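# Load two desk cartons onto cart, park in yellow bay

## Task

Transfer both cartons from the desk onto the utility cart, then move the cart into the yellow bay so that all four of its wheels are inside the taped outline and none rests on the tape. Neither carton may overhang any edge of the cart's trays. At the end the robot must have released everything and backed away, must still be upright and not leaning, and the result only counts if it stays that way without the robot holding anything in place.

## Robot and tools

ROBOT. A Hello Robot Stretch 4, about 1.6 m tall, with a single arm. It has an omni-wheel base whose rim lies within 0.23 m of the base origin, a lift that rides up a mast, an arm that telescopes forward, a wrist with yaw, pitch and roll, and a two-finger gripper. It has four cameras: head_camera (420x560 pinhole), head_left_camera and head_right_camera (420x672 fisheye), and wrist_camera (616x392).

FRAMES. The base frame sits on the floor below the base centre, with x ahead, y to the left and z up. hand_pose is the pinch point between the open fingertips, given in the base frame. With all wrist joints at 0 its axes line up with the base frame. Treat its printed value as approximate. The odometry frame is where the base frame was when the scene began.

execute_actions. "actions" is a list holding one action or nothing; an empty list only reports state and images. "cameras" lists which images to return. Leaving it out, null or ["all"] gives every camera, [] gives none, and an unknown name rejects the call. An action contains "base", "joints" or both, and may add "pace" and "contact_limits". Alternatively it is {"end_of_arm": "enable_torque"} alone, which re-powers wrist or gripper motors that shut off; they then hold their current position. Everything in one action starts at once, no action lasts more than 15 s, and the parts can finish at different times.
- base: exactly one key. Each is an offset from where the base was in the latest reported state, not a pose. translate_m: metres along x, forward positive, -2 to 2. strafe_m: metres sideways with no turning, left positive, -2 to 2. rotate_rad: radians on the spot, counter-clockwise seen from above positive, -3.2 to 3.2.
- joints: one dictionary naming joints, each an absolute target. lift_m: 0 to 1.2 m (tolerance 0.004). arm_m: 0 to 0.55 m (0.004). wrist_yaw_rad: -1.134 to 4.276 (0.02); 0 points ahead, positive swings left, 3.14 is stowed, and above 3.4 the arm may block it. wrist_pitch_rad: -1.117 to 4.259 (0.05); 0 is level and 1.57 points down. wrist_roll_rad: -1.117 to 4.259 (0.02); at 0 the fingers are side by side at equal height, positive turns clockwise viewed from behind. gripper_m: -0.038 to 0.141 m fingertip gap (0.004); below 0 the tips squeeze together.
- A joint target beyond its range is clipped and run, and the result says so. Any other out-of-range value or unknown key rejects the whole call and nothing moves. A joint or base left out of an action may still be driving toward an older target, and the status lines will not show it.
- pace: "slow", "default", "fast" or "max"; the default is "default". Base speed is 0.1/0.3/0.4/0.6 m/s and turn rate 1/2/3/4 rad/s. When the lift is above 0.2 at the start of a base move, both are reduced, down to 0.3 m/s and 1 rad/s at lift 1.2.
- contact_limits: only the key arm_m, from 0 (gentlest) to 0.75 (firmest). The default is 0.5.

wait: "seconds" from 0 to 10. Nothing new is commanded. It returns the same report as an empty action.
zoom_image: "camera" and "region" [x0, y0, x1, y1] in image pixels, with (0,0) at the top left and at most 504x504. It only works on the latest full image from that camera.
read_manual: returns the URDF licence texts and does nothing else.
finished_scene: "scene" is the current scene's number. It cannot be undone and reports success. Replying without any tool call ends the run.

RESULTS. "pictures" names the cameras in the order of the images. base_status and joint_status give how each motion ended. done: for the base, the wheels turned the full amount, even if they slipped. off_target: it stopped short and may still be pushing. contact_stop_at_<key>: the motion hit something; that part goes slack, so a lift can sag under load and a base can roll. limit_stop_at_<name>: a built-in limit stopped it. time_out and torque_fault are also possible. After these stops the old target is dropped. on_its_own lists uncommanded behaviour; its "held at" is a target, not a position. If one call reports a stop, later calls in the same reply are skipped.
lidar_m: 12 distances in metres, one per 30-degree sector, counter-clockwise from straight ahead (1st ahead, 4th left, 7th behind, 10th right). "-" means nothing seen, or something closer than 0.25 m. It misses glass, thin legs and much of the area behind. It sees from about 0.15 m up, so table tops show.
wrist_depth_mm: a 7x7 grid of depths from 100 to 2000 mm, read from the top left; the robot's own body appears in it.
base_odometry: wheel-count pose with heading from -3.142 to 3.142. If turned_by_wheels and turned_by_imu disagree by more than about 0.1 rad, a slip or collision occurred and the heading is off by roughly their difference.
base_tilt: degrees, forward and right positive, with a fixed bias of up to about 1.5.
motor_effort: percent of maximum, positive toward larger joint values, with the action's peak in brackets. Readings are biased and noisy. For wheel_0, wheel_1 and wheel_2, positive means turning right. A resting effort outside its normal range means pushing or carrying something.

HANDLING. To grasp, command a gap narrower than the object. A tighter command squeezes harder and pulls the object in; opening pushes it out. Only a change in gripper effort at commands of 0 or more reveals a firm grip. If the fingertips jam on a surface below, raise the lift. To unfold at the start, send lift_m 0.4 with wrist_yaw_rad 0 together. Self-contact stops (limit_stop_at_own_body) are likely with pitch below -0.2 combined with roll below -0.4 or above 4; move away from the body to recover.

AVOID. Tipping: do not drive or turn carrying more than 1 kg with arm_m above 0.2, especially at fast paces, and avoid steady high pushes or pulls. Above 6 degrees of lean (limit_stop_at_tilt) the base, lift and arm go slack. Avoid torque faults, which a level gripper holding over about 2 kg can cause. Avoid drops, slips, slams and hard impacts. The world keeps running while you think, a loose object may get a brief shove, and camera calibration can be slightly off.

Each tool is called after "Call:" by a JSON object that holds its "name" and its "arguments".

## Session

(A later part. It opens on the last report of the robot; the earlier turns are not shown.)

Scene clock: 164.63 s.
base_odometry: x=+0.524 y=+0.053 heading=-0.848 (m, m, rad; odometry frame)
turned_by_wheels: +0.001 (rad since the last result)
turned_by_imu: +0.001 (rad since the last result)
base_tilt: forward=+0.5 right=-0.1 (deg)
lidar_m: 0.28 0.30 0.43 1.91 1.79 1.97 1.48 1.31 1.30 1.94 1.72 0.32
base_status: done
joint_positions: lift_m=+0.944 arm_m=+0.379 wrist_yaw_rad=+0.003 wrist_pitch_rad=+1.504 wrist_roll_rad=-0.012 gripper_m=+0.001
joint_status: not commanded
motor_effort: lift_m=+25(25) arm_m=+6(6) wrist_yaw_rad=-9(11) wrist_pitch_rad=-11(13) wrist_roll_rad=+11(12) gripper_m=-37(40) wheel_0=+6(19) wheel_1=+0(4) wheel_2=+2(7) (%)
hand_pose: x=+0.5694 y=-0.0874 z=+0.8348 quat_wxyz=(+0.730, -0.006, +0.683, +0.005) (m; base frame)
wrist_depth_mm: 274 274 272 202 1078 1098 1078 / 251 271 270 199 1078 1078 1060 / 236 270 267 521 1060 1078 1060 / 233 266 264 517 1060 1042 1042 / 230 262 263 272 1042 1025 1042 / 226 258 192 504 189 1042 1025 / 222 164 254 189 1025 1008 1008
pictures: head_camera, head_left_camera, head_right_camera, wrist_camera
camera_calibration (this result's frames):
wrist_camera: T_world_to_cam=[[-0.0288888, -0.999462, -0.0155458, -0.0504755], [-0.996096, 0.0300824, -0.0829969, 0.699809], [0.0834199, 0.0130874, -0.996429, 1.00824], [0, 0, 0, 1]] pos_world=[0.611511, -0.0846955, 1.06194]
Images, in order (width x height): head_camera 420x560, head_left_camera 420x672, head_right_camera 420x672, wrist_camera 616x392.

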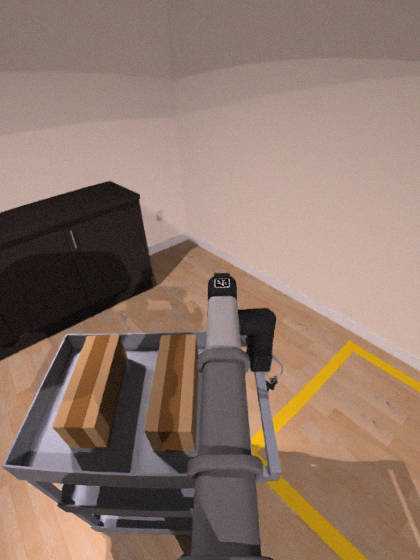

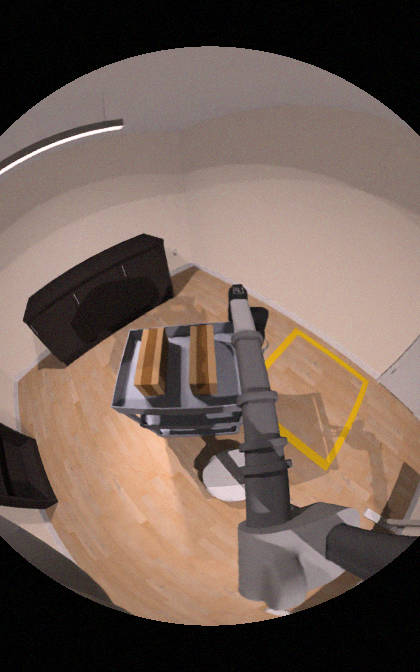

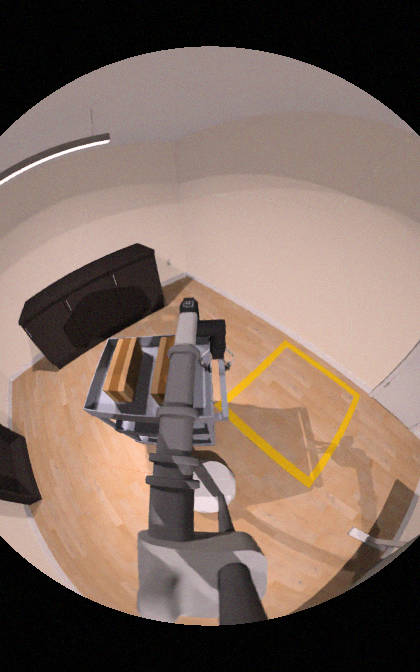

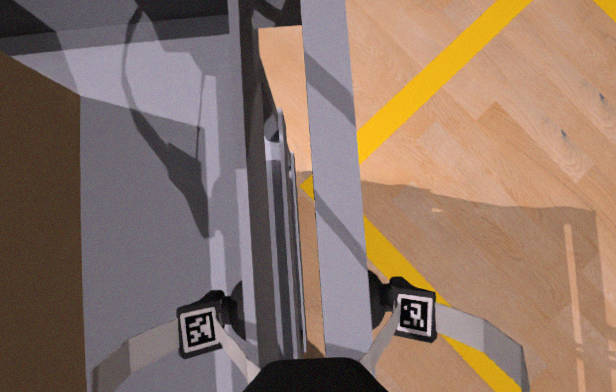

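Call:
{"name": "execute_actions", "arguments": {"actions": [{"base":{"strafe_m":-0.3},"joints":{"arm_m":0.52},"pace":"slow"}], "cameras": ["head_camera"]}}

Call:
{"name": "execute_actions", "arguments": {"actions": [{"base":{"strafe_m":-0.72}}]}}

Scene clock: 174.47 s.
base_odometry: x=+0.299 y=-0.145 heading=-0.847 (m, m, rad; odometry frame)
turned_by_wheels: +0.001 (rad since the last result)
turned_by_imu: +0.000 (rad since the last result)
base_tilt: forward=+0.5 right=-0.1 (deg)
lidar_m: 0.39 0.42 0.54 2.12 2.08 2.21 1.29 1.09 1.10 1.70 1.51 0.45
base_status: done
joint_positions: lift_m=+0.944 arm_m=+0.519 wrist_yaw_rad=+0.007 wrist_pitch_rad=+1.496 wrist_roll_rad=-0.013 gripper_m=+0.001
joint_status: all done
on_its_own: wrist_yaw_rad is at rest, and its effort (-18) is outside its rest range (-13 to +13)
motor_effort: lift_m=+25(25) arm_m=+5(10) wrist_yaw_rad=-18(33) wrist_pitch_rad=+10(43) wrist_roll_rad=+13(30) gripper_m=-37(37) wheel_0=+4(18) wheel_1=+0(7) wheel_2=+5(8) (%)
hand_pose: x=+0.7120 y=-0.0873 z=+0.8350 quat_wxyz=(+0.733, -0.007, +0.680, +0.007) (m; base frame)
wrist_depth_mm: 234 253 236 204 1098 1060 1078 / 274 274 274 202 1078 1078 1078 / 270 271 270 200 1060 1060 1060 / 250 266 265 196 1060 1060 1042 / 238 263 262 512 1042 1025 1060 / 228 259 192 504 189 1025 1025 / 220 210 255 189 1008 1008 1008
pictures: head_camera
Images, in order (width x height): head_camera 420x560.

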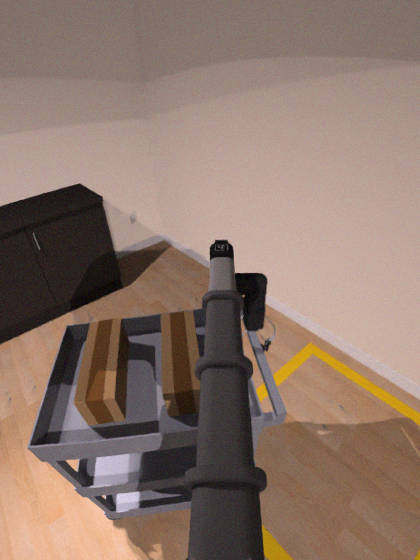

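Scene clock: 178.20 s.
base_odometry: x=-0.240 y=-0.623 heading=-0.848 (m, m, rad; odometry frame)
turned_by_wheels: +0.000 (rad since the last result)
turned_by_imu: +0.002 (rad since the last result)
base_tilt: forward=+0.6 right=-0.1 (deg)
lidar_m: 0.45 0.51 2.69 2.75 2.75 1.26 0.71 0.67 1.44 1.09 0.95 0.97
base_status: done
joint_positions: lift_m=+0.944 arm_m=+0.519 wrist_yaw_rad=-0.007 wrist_pitch_rad=+1.492 wrist_roll_rad=+0.001 gripper_m=+0.001
joint_status: not commanded
on_its_own: wrist_yaw_rad is at rest, and its effort (+20) is outside its rest range (-13 to +13); wrist_roll_rad is at rest, and its effort (-28) is outside its rest range (-13 to +13)
motor_effort: lift_m=+25(25) arm_m=+4(5) wrist_yaw_rad=+20(20) wrist_pitch_rad=+22(26) wrist_roll_rad=-28(27) gripper_m=-39(37) wheel_0=-2(18) wheel_1=-2(7) wheel_2=+2(10) (%)
hand_pose: x=+0.7122 y=-0.0876 z=+0.8351 quat_wxyz=(+0.734, +0.003, +0.679, -0.003) (m; base frame)
wrist_depth_mm: 197 281 281 278 241 609 504 / 204 276 276 1060 204 707 569 / 210 272 272 530 991 866 661 / 216 270 268 591 1060 1060 788 / 224 265 264 580 1042 1042 960 / 229 262 193 508 191 1025 1042 / 235 158 255 190 1008 1008 1008
pictures: head_camera, head_left_camera, head_right_camera, wrist_camera
camera_calibration (this result's frames):
wrist_camera: T_world_to_cam=[[-0.0523565, -0.998484, -0.0169913, -0.028557], [-0.994066, 0.0537343, -0.0945777, 0.852329], [0.0953473, 0.0119387, -0.995372, 0.987103], [0, 0, 0, 1]] pos_world=[0.751658, -0.0860977, 1.06266]
Images, in order (width x height): head_camera 420x560, head_left_camera 420x672, head_right_camera 420x672, wrist_camera 616x392.

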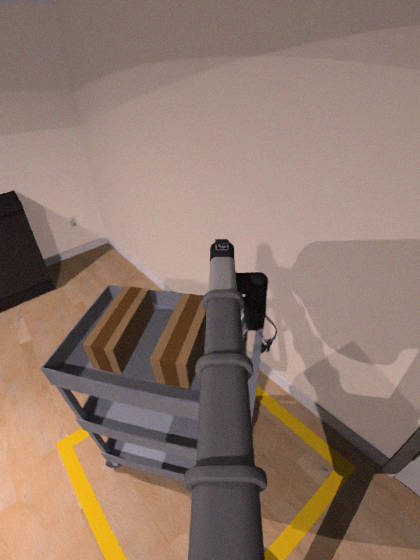

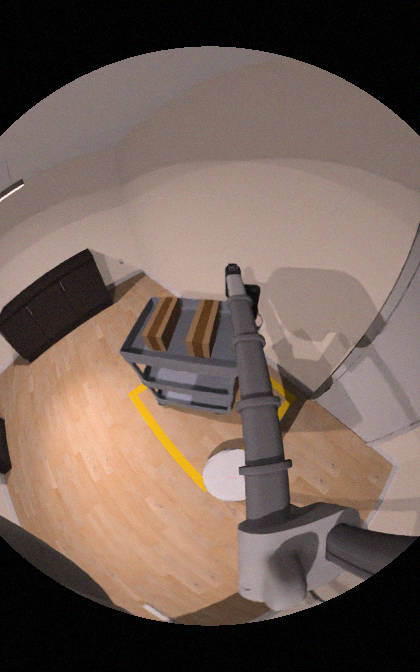

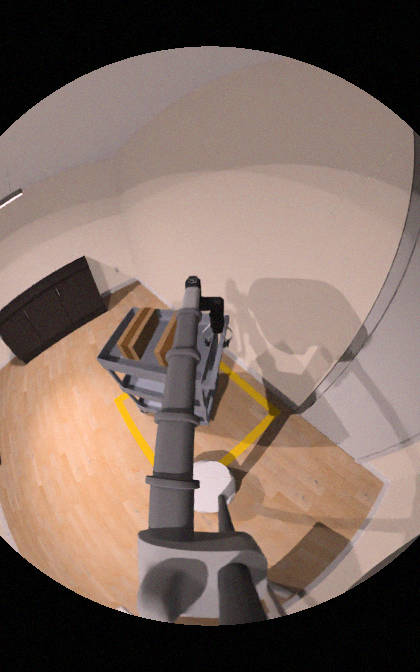

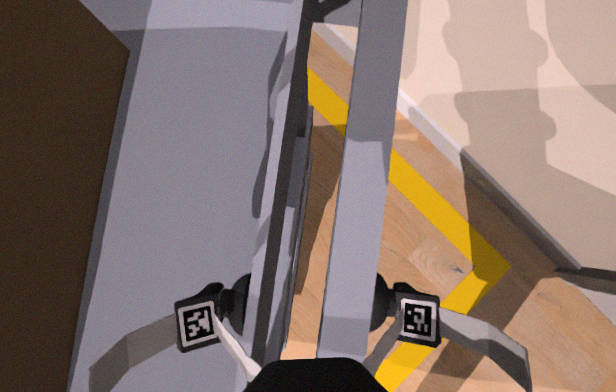

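Call:
{"name": "execute_actions", "arguments": {"actions": [{"base":{"strafe_m":-0.08},"joints":{"arm_m":0.36},"pace":"slow"}], "cameras": ["head_camera"]}}

Call:
{"name": "execute_actions", "arguments": {"actions": [{"joints":{"gripper_m":0.11}}], "cameras": []}}

Call:
{"name": "execute_actions", "arguments": {"actions": [{"joints":{"lift_m":1.1},"pace":"fast"}], "cameras": []}}

Call:
{"name": "execute_actions", "arguments": {"actions": [{"base":{"rotate_rad":0.6},"joints":{"arm_m":0},"pace":"fast"}]}}

Scene clock: 186.60 s.
base_odometry: x=-0.300 y=-0.676 heading=-0.849 (m, m, rad; odometry frame)
turned_by_wheels: -0.001 (rad since the last result)
turned_by_imu: -0.003 (rad since the last result)
base_tilt: forward=+0.6 right=-0.1 (deg)
lidar_m: 0.32 0.39 2.75 2.87 2.79 1.14 0.63 0.66 1.39 1.01 0.87 0.65
base_status: done
joint_positions: lift_m=+0.944 arm_m=+0.362 wrist_yaw_rad=-0.013 wrist_pitch_rad=+1.491 wrist_roll_rad=+0.007 gripper_m=+0.001
joint_status: all done
on_its_own: wrist_yaw_rad is at rest, and its effort (+36) is outside its rest range (-13 to +13); wrist_pitch_rad is at rest, and its effort (+25) is outside its rest range (-23 to +23); wrist_roll_rad is at rest, and its effort (-45) is outside its rest range (-13 to +13)
motor_effort: lift_m=+25(25) arm_m=-9(11) wrist_yaw_rad=+36(37) wrist_pitch_rad=+25(46) wrist_roll_rad=-45(45) gripper_m=-40(42) wheel_0=-6(13) wheel_1=-7(8) wheel_2=+0(11) (%)
hand_pose: x=+0.5544 y=-0.0877 z=+0.8351 quat_wxyz=(+0.735, +0.007, +0.678, -0.007) (m; base frame)
wrist_depth_mm: 167 231 278 278 251 603 544 / 179 246 276 276 1008 741 621 / 193 271 271 271 200 946 732 / 208 268 267 282 197 1042 854 / 224 265 264 1025 195 1042 1042 / 242 260 190 1025 191 1025 1025 / 257 256 255 190 1008 1008 1025
pictures: head_camera
Images, in order (width x height): head_camera 420x560.

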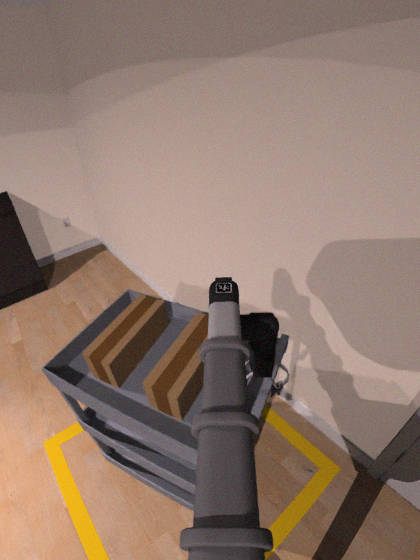

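Scene clock: 188.53 s.
base_odometry: x=-0.300 y=-0.676 heading=-0.848 (m, m, rad; odometry frame)
turned_by_wheels: +0.001 (rad since the last result)
turned_by_imu: +0.000 (rad since the last result)
base_tilt: forward=+0.6 right=-0.2 (deg)
lidar_m: 0.31 0.41 2.71 2.87 2.80 1.14 0.63 0.65 1.34 1.01 0.86 0.65
base_status: not commanded
joint_positions: lift_m=+0.945 arm_m=+0.361 wrist_yaw_rad=+0.000 wrist_pitch_rad=+1.501 wrist_roll_rad=-0.008 gripper_m=+0.110
joint_status: all done
motor_effort: lift_m=+18(25) arm_m=-6(9) wrist_yaw_rad=+2(36) wrist_pitch_rad=-2(25) wrist_roll_rad=-1(45) gripper_m=+1(39) wheel_0=-3(6) wheel_1=-3(7) wheel_2=-1(1) (%)
hand_pose: x=+0.5522 y=-0.0874 z=+0.8354 quat_wxyz=(+0.731, -0.003, +0.682, +0.003) (m; base frame)
wrist_depth_mm: 162 220 279 279 266 208 549 / 174 236 276 277 1025 707 621 / 187 263 273 272 220 931 732 / 204 268 270 271 200 1042 866 / 222 266 265 1025 196 1042 1025 / 243 264 210 1025 193 1025 1042 / 259 259 258 145 1025 1008 1025
pictures: none
No camera images: the call's "cameras" was empty. Leave "cameras" out to get every camera's image.

Scene clock: 189.93 s.
base_odometry: x=-0.300 y=-0.676 heading=-0.848 (m, m, rad; odometry frame)
turned_by_wheels: +0.000 (rad since the last result)
turned_by_imu: +0.000 (rad since the last result)
base_tilt: forward=+0.5 right=-0.2 (deg)
lidar_m: 0.31 0.40 2.73 2.85 2.79 1.11 0.71 0.70 1.41 1.01 0.88 0.68
base_status: not commanded
joint_positions: lift_m=+1.100 arm_m=+0.361 wrist_yaw_rad=+0.000 wrist_pitch_rad=+1.500 wrist_roll_rad=-0.008 gripper_m=+0.110
joint_status: all done
motor_effort: lift_m=+23(23) arm_m=-7(7) wrist_yaw_rad=+1(1) wrist_pitch_rad=-2(3) wrist_roll_rad=-2(2) gripper_m=-2(1) wheel_0=-3(3) wheel_1=-3(3) wheel_2=-1(1) (%)
hand_pose: x=+0.5523 y=-0.0874 z=+0.9901 quat_wxyz=(+0.732, -0.003, +0.682, +0.003) (m; base frame)
wrist_depth_mm: 433 319 394 427 878 676 549 / 424 315 379 436 397 788 627 / 312 310 424 427 1229 960 732 / 307 309 424 424 1229 1160 866 / 303 336 421 418 1205 1205 1025 / 298 364 214 1182 210 1182 1160 / 384 410 407 145 1160 1138 1160
pictures: none
No camera images: the call's "cameras" was empty. Leave "cameras" out to get every camera's image.

Scene clock: 191.77 s.
base_odometry: x=-0.300 y=-0.676 heading=-0.249 (m, m, rad; odometry frame)
turned_by_wheels: +0.600 (rad since the last result)
turned_by_imu: +0.598 (rad since the last result)
base_tilt: forward=+0.5 right=-0.1 (deg)
lidar_m: 0.43 2.76 2.83 2.80 0.98 0.64 0.77 1.40 0.97 0.87 0.48 0.29
base_status: done
joint_positions: lift_m=+1.100 arm_m=+0.002 wrist_yaw_rad=+0.000 wrist_pitch_rad=+1.500 wrist_roll_rad=-0.008 gripper_m=+0.110
joint_status: all done
motor_effort: lift_m=+23(23) arm_m=-7(7) wrist_yaw_rad=+1(0) wrist_pitch_rad=-3(2) wrist_roll_rad=-2(2) gripper_m=+2(1) wheel_0=-3(9) wheel_1=-1(6) wheel_2=-2(6) (%)
hand_pose: x=+0.1927 y=-0.0874 z=+0.9901 quat_wxyz=(+0.732, -0.003, +0.682, +0.003) (m; base frame)
wrist_depth_mm: 1281 1281 1255 442 442 442 442 / 1255 1281 1255 759 433 436 1025 / 1255 1255 1255 1078 433 410 1118 / 1229 1229 1205 1229 1205 1229 1138 / 1205 1229 1229 1025 1205 1205 1182 / 1182 1205 214 976 210 1160 1182 / 1182 1182 1160 145 1160 1160 1160
pictures: head_camera, head_left_camera, head_right_camera, wrist_camera
camera_calibration (this result's frames):
wrist_camera: T_world_to_cam=[[-0.036769, -0.999196, -0.0159592, -0.0570652], [-0.995542, 0.0380133, -0.0863244, 0.3413], [0.0868616, 0.012714, -0.996139, 1.19336], [0, 0, 0, 1]] pos_world=[0.234023, -0.0851657, 1.21731]
Images, in order (width x height): head_camera 420x560, head_left_camera 420x672, head_right_camera 420x672, wrist_camera 616x392.

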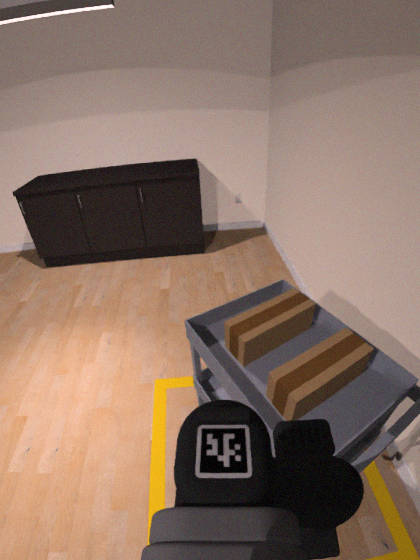

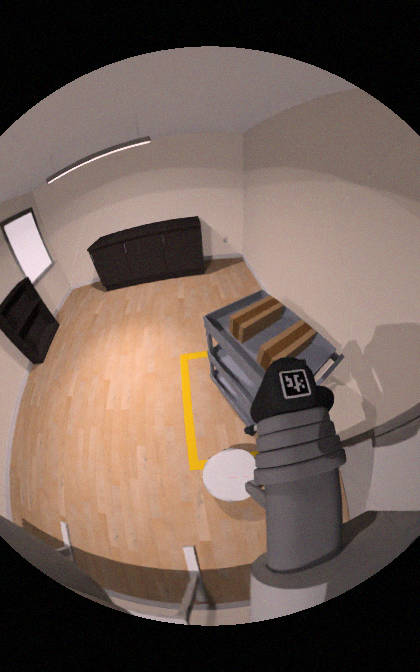

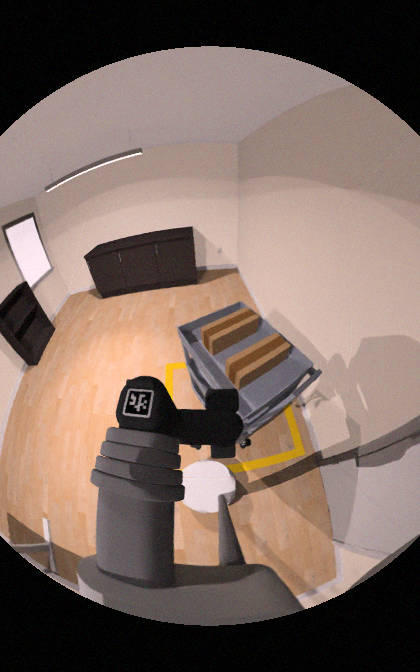

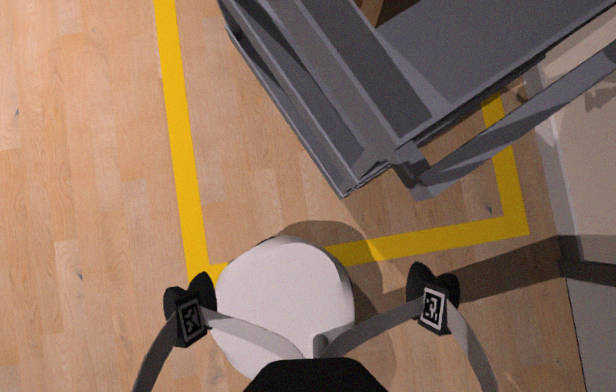

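Call:
{"name": "execute_actions", "arguments": {"actions": [{"base":{"strafe_m":0.6},"pace":"fast"}], "cameras": []}}

Call:
{"name": "execute_actions", "arguments": {"actions": [{"base":{"translate_m":1.1},"joints":{"lift_m":0.5,"wrist_pitch_rad":0.3,"wrist_yaw_rad":-1.1},"pace":"fast"}]}}

Scene clock: 199.77 s.
base_odometry: x=-0.152 y=-0.094 heading=-0.249 (m, m, rad; odometry frame)
turned_by_wheels: +0.000 (rad since the last result)
turned_by_imu: +0.001 (rad since the last result)
base_tilt: forward=+0.6 right=-0.1 (deg)
lidar_m: 2.61 2.67 2.30 2.22 1.12 0.71 0.64 0.66 1.60 1.46 0.79 0.83
base_status: done
joint_positions: lift_m=+1.100 arm_m=+0.002 wrist_yaw_rad=+0.000 wrist_pitch_rad=+1.500 wrist_roll_rad=-0.008 gripper_m=+0.110
joint_status: not commanded
motor_effort: lift_m=+22(23) arm_m=-7(7) wrist_yaw_rad=+0(2) wrist_pitch_rad=-1(2) wrist_roll_rad=-1(1) gripper_m=-2(0) wheel_0=-1(12) wheel_1=-2(6) wheel_2=+0(3) (%)
hand_pose: x=+0.1928 y=-0.0874 z=+0.9901 quat_wxyz=(+0.732, -0.003, +0.682, +0.003) (m; base frame)
wrist_depth_mm: 1255 1281 1281 1281 1255 1118 759 / 1281 1281 1229 1255 1255 1098 778 / 1255 1255 1205 1255 1229 1229 1078 / 1229 1229 1229 1229 1229 1205 1205 / 1205 1229 1205 1008 1205 1205 1182 / 1205 1182 214 976 211 1182 1182 / 1182 1160 1160 145 1182 1138 1160
pictures: none
No camera images: the call's "cameras" was empty. Leave "cameras" out to get every camera's image.

Scene clock: 204.60 s.
base_odometry: x=+0.914 y=-0.365 heading=-0.249 (m, m, rad; odometry frame)
turned_by_wheels: +0.000 (rad since the last result)
turned_by_imu: -0.002 (rad since the last result)
base_tilt: forward=+0.5 right=-0.1 (deg)
lidar_m: 1.52 1.57 2.19 2.01 2.39 1.98 2.10 1.05 0.51 0.64 1.41 1.79
base_status: done
joint_positions: lift_m=+0.500 arm_m=+0.001 wrist_yaw_rad=-1.100 wrist_pitch_rad=+0.303 wrist_roll_rad=-0.008 gripper_m=+0.110
joint_status: all done
motor_effort: lift_m=+14(20) arm_m=-6(7) wrist_yaw_rad=+0(3) wrist_pitch_rad=-10(13) wrist_roll_rad=-2(0) gripper_m=+3(1) wheel_0=+1(6) wheel_1=+1(5) wheel_2=+1(10) (%)
hand_pose: x=+0.2194 y=-0.2851 z=+0.5926 quat_wxyz=(+0.843, +0.075, +0.131, -0.516) (m; base frame)
wrist_depth_mm: 1661 1499 1366 1255 1160 1098 1008 / 1756 1576 1430 1308 1182 1118 1042 / 1863 1661 1499 1336 1281 1160 1098 / 1921 1756 1576 1430 1308 1205 1138 / 1756 1708 1576 1464 1336 1255 1182 / 1281 1281 214 1229 210 1118 1098 / 1025 976 991 145 960 931 707
pictures: head_camera, head_left_camera, head_right_camera, wrist_camera
camera_calibration (this result's frames):
wrist_camera: T_world_to_cam=[[-0.889731, -0.45475, -0.0397575, 0.0965308], [-0.0944787, 0.268657, -0.958591, 0.726071], [0.446601, -0.849132, -0.281997, 0.0498176], [0, 0, 0, 1]] pos_world=[0.132236, -0.108865, 0.713891]
Images, in order (width x height): head_camera 420x560, head_left_camera 420x672, head_right_camera 420x672, wrist_camera 616x392.

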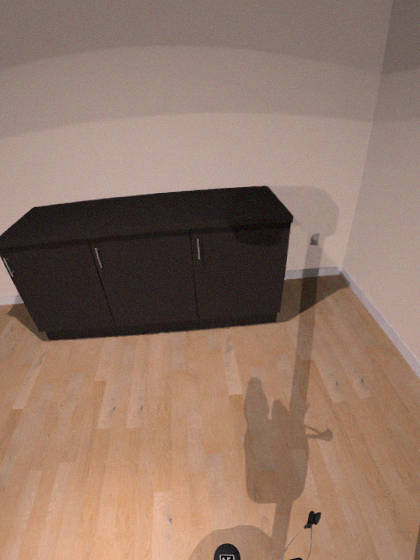

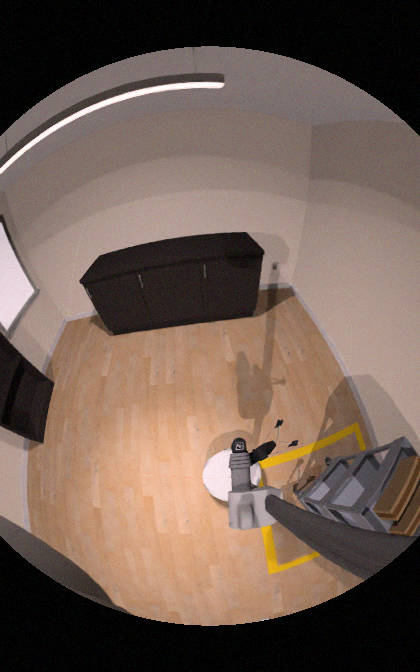

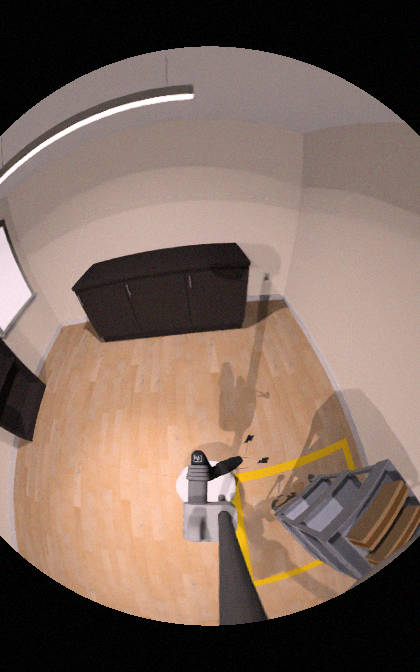

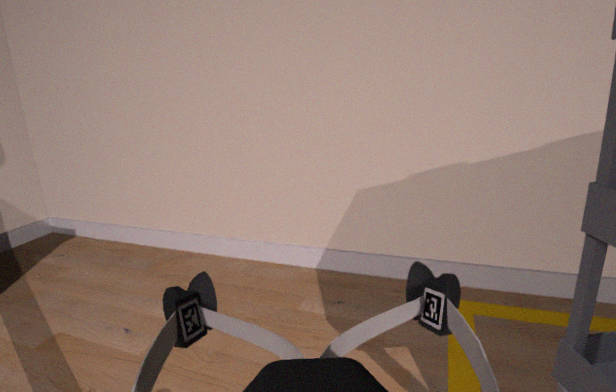

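Far wheel is inside with a small margin. Moving clear.

Call:
{"name": "execute_actions", "arguments": {"actions": [{"base":{"translate_m":0.5},"pace":"max"}], "cameras": ["head_right_camera"]}}

Call:
{"name": "zoom_image", "arguments": {"camera": "head_right_camera", "region": [220,450,420,630]}}

Scene clock: 209.07 s.
base_odometry: x=+1.398 y=-0.488 heading=-0.248 (m, m, rad; odometry frame)
turned_by_wheels: +0.000 (rad since the last result)
turned_by_imu: -0.001 (rad since the last result)
base_tilt: forward=+0.5 right=-0.1 (deg)
lidar_m: 1.04 1.05 1.39 2.07 2.43 3.09 3.05 0.87 0.91 1.32 1.33 1.11
base_status: done
joint_positions: lift_m=+0.500 arm_m=+0.001 wrist_yaw_rad=-1.100 wrist_pitch_rad=+0.302 wrist_roll_rad=-0.008 gripper_m=+0.110
joint_status: not commanded
motor_effort: lift_m=+15(15) arm_m=-6(6) wrist_yaw_rad=+0(0) wrist_pitch_rad=-8(7) wrist_roll_rad=-1(0) gripper_m=+0(1) wheel_0=+1(7) wheel_1=+1(8) wheel_2=+0(13) (%)
hand_pose: x=+0.2194 y=-0.2851 z=+0.5926 quat_wxyz=(+0.843, +0.075, +0.130, -0.516) (m; base frame)
wrist_depth_mm: 1499 1430 1308 1160 1098 1025 960 / 1499 1499 1366 1255 1160 1042 991 / 1537 1576 1430 1308 1182 1118 1042 / 1537 1661 1499 1366 1255 1160 1078 / 1537 1661 1576 1430 1308 1205 1118 / 1308 1281 214 1255 211 1098 1138 / 1042 976 976 145 946 917 931
pictures: head_right_camera
Images, in order (width x height): head_right_camera 420x672.

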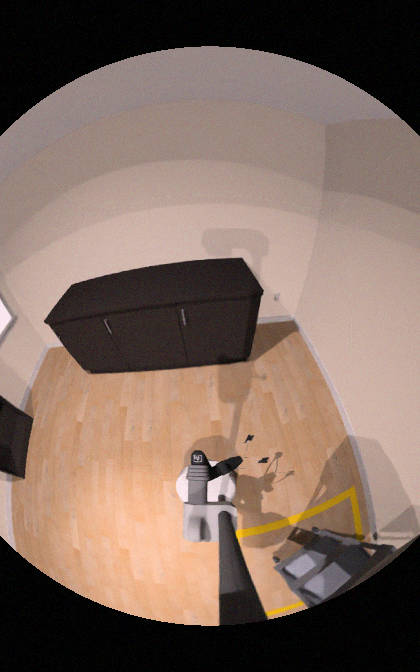

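Region (220, 450, 420, 630) of head_right_camera's 420x672 image, scaled by 2.520, with more detail than that image has; it fills the top 454 rows of this view, and the rest is white.

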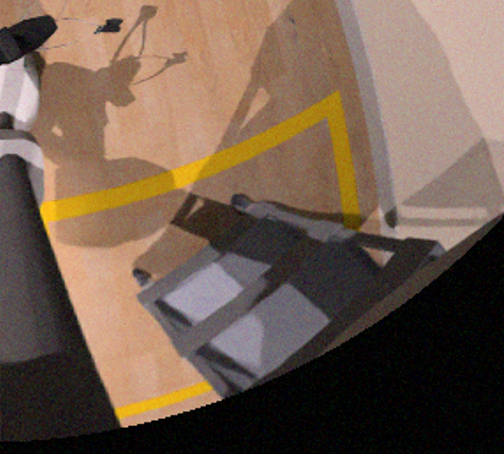

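Call:
{"name": "finished_scene", "arguments": {"scene": 1}}

The scene is finished: the task was done.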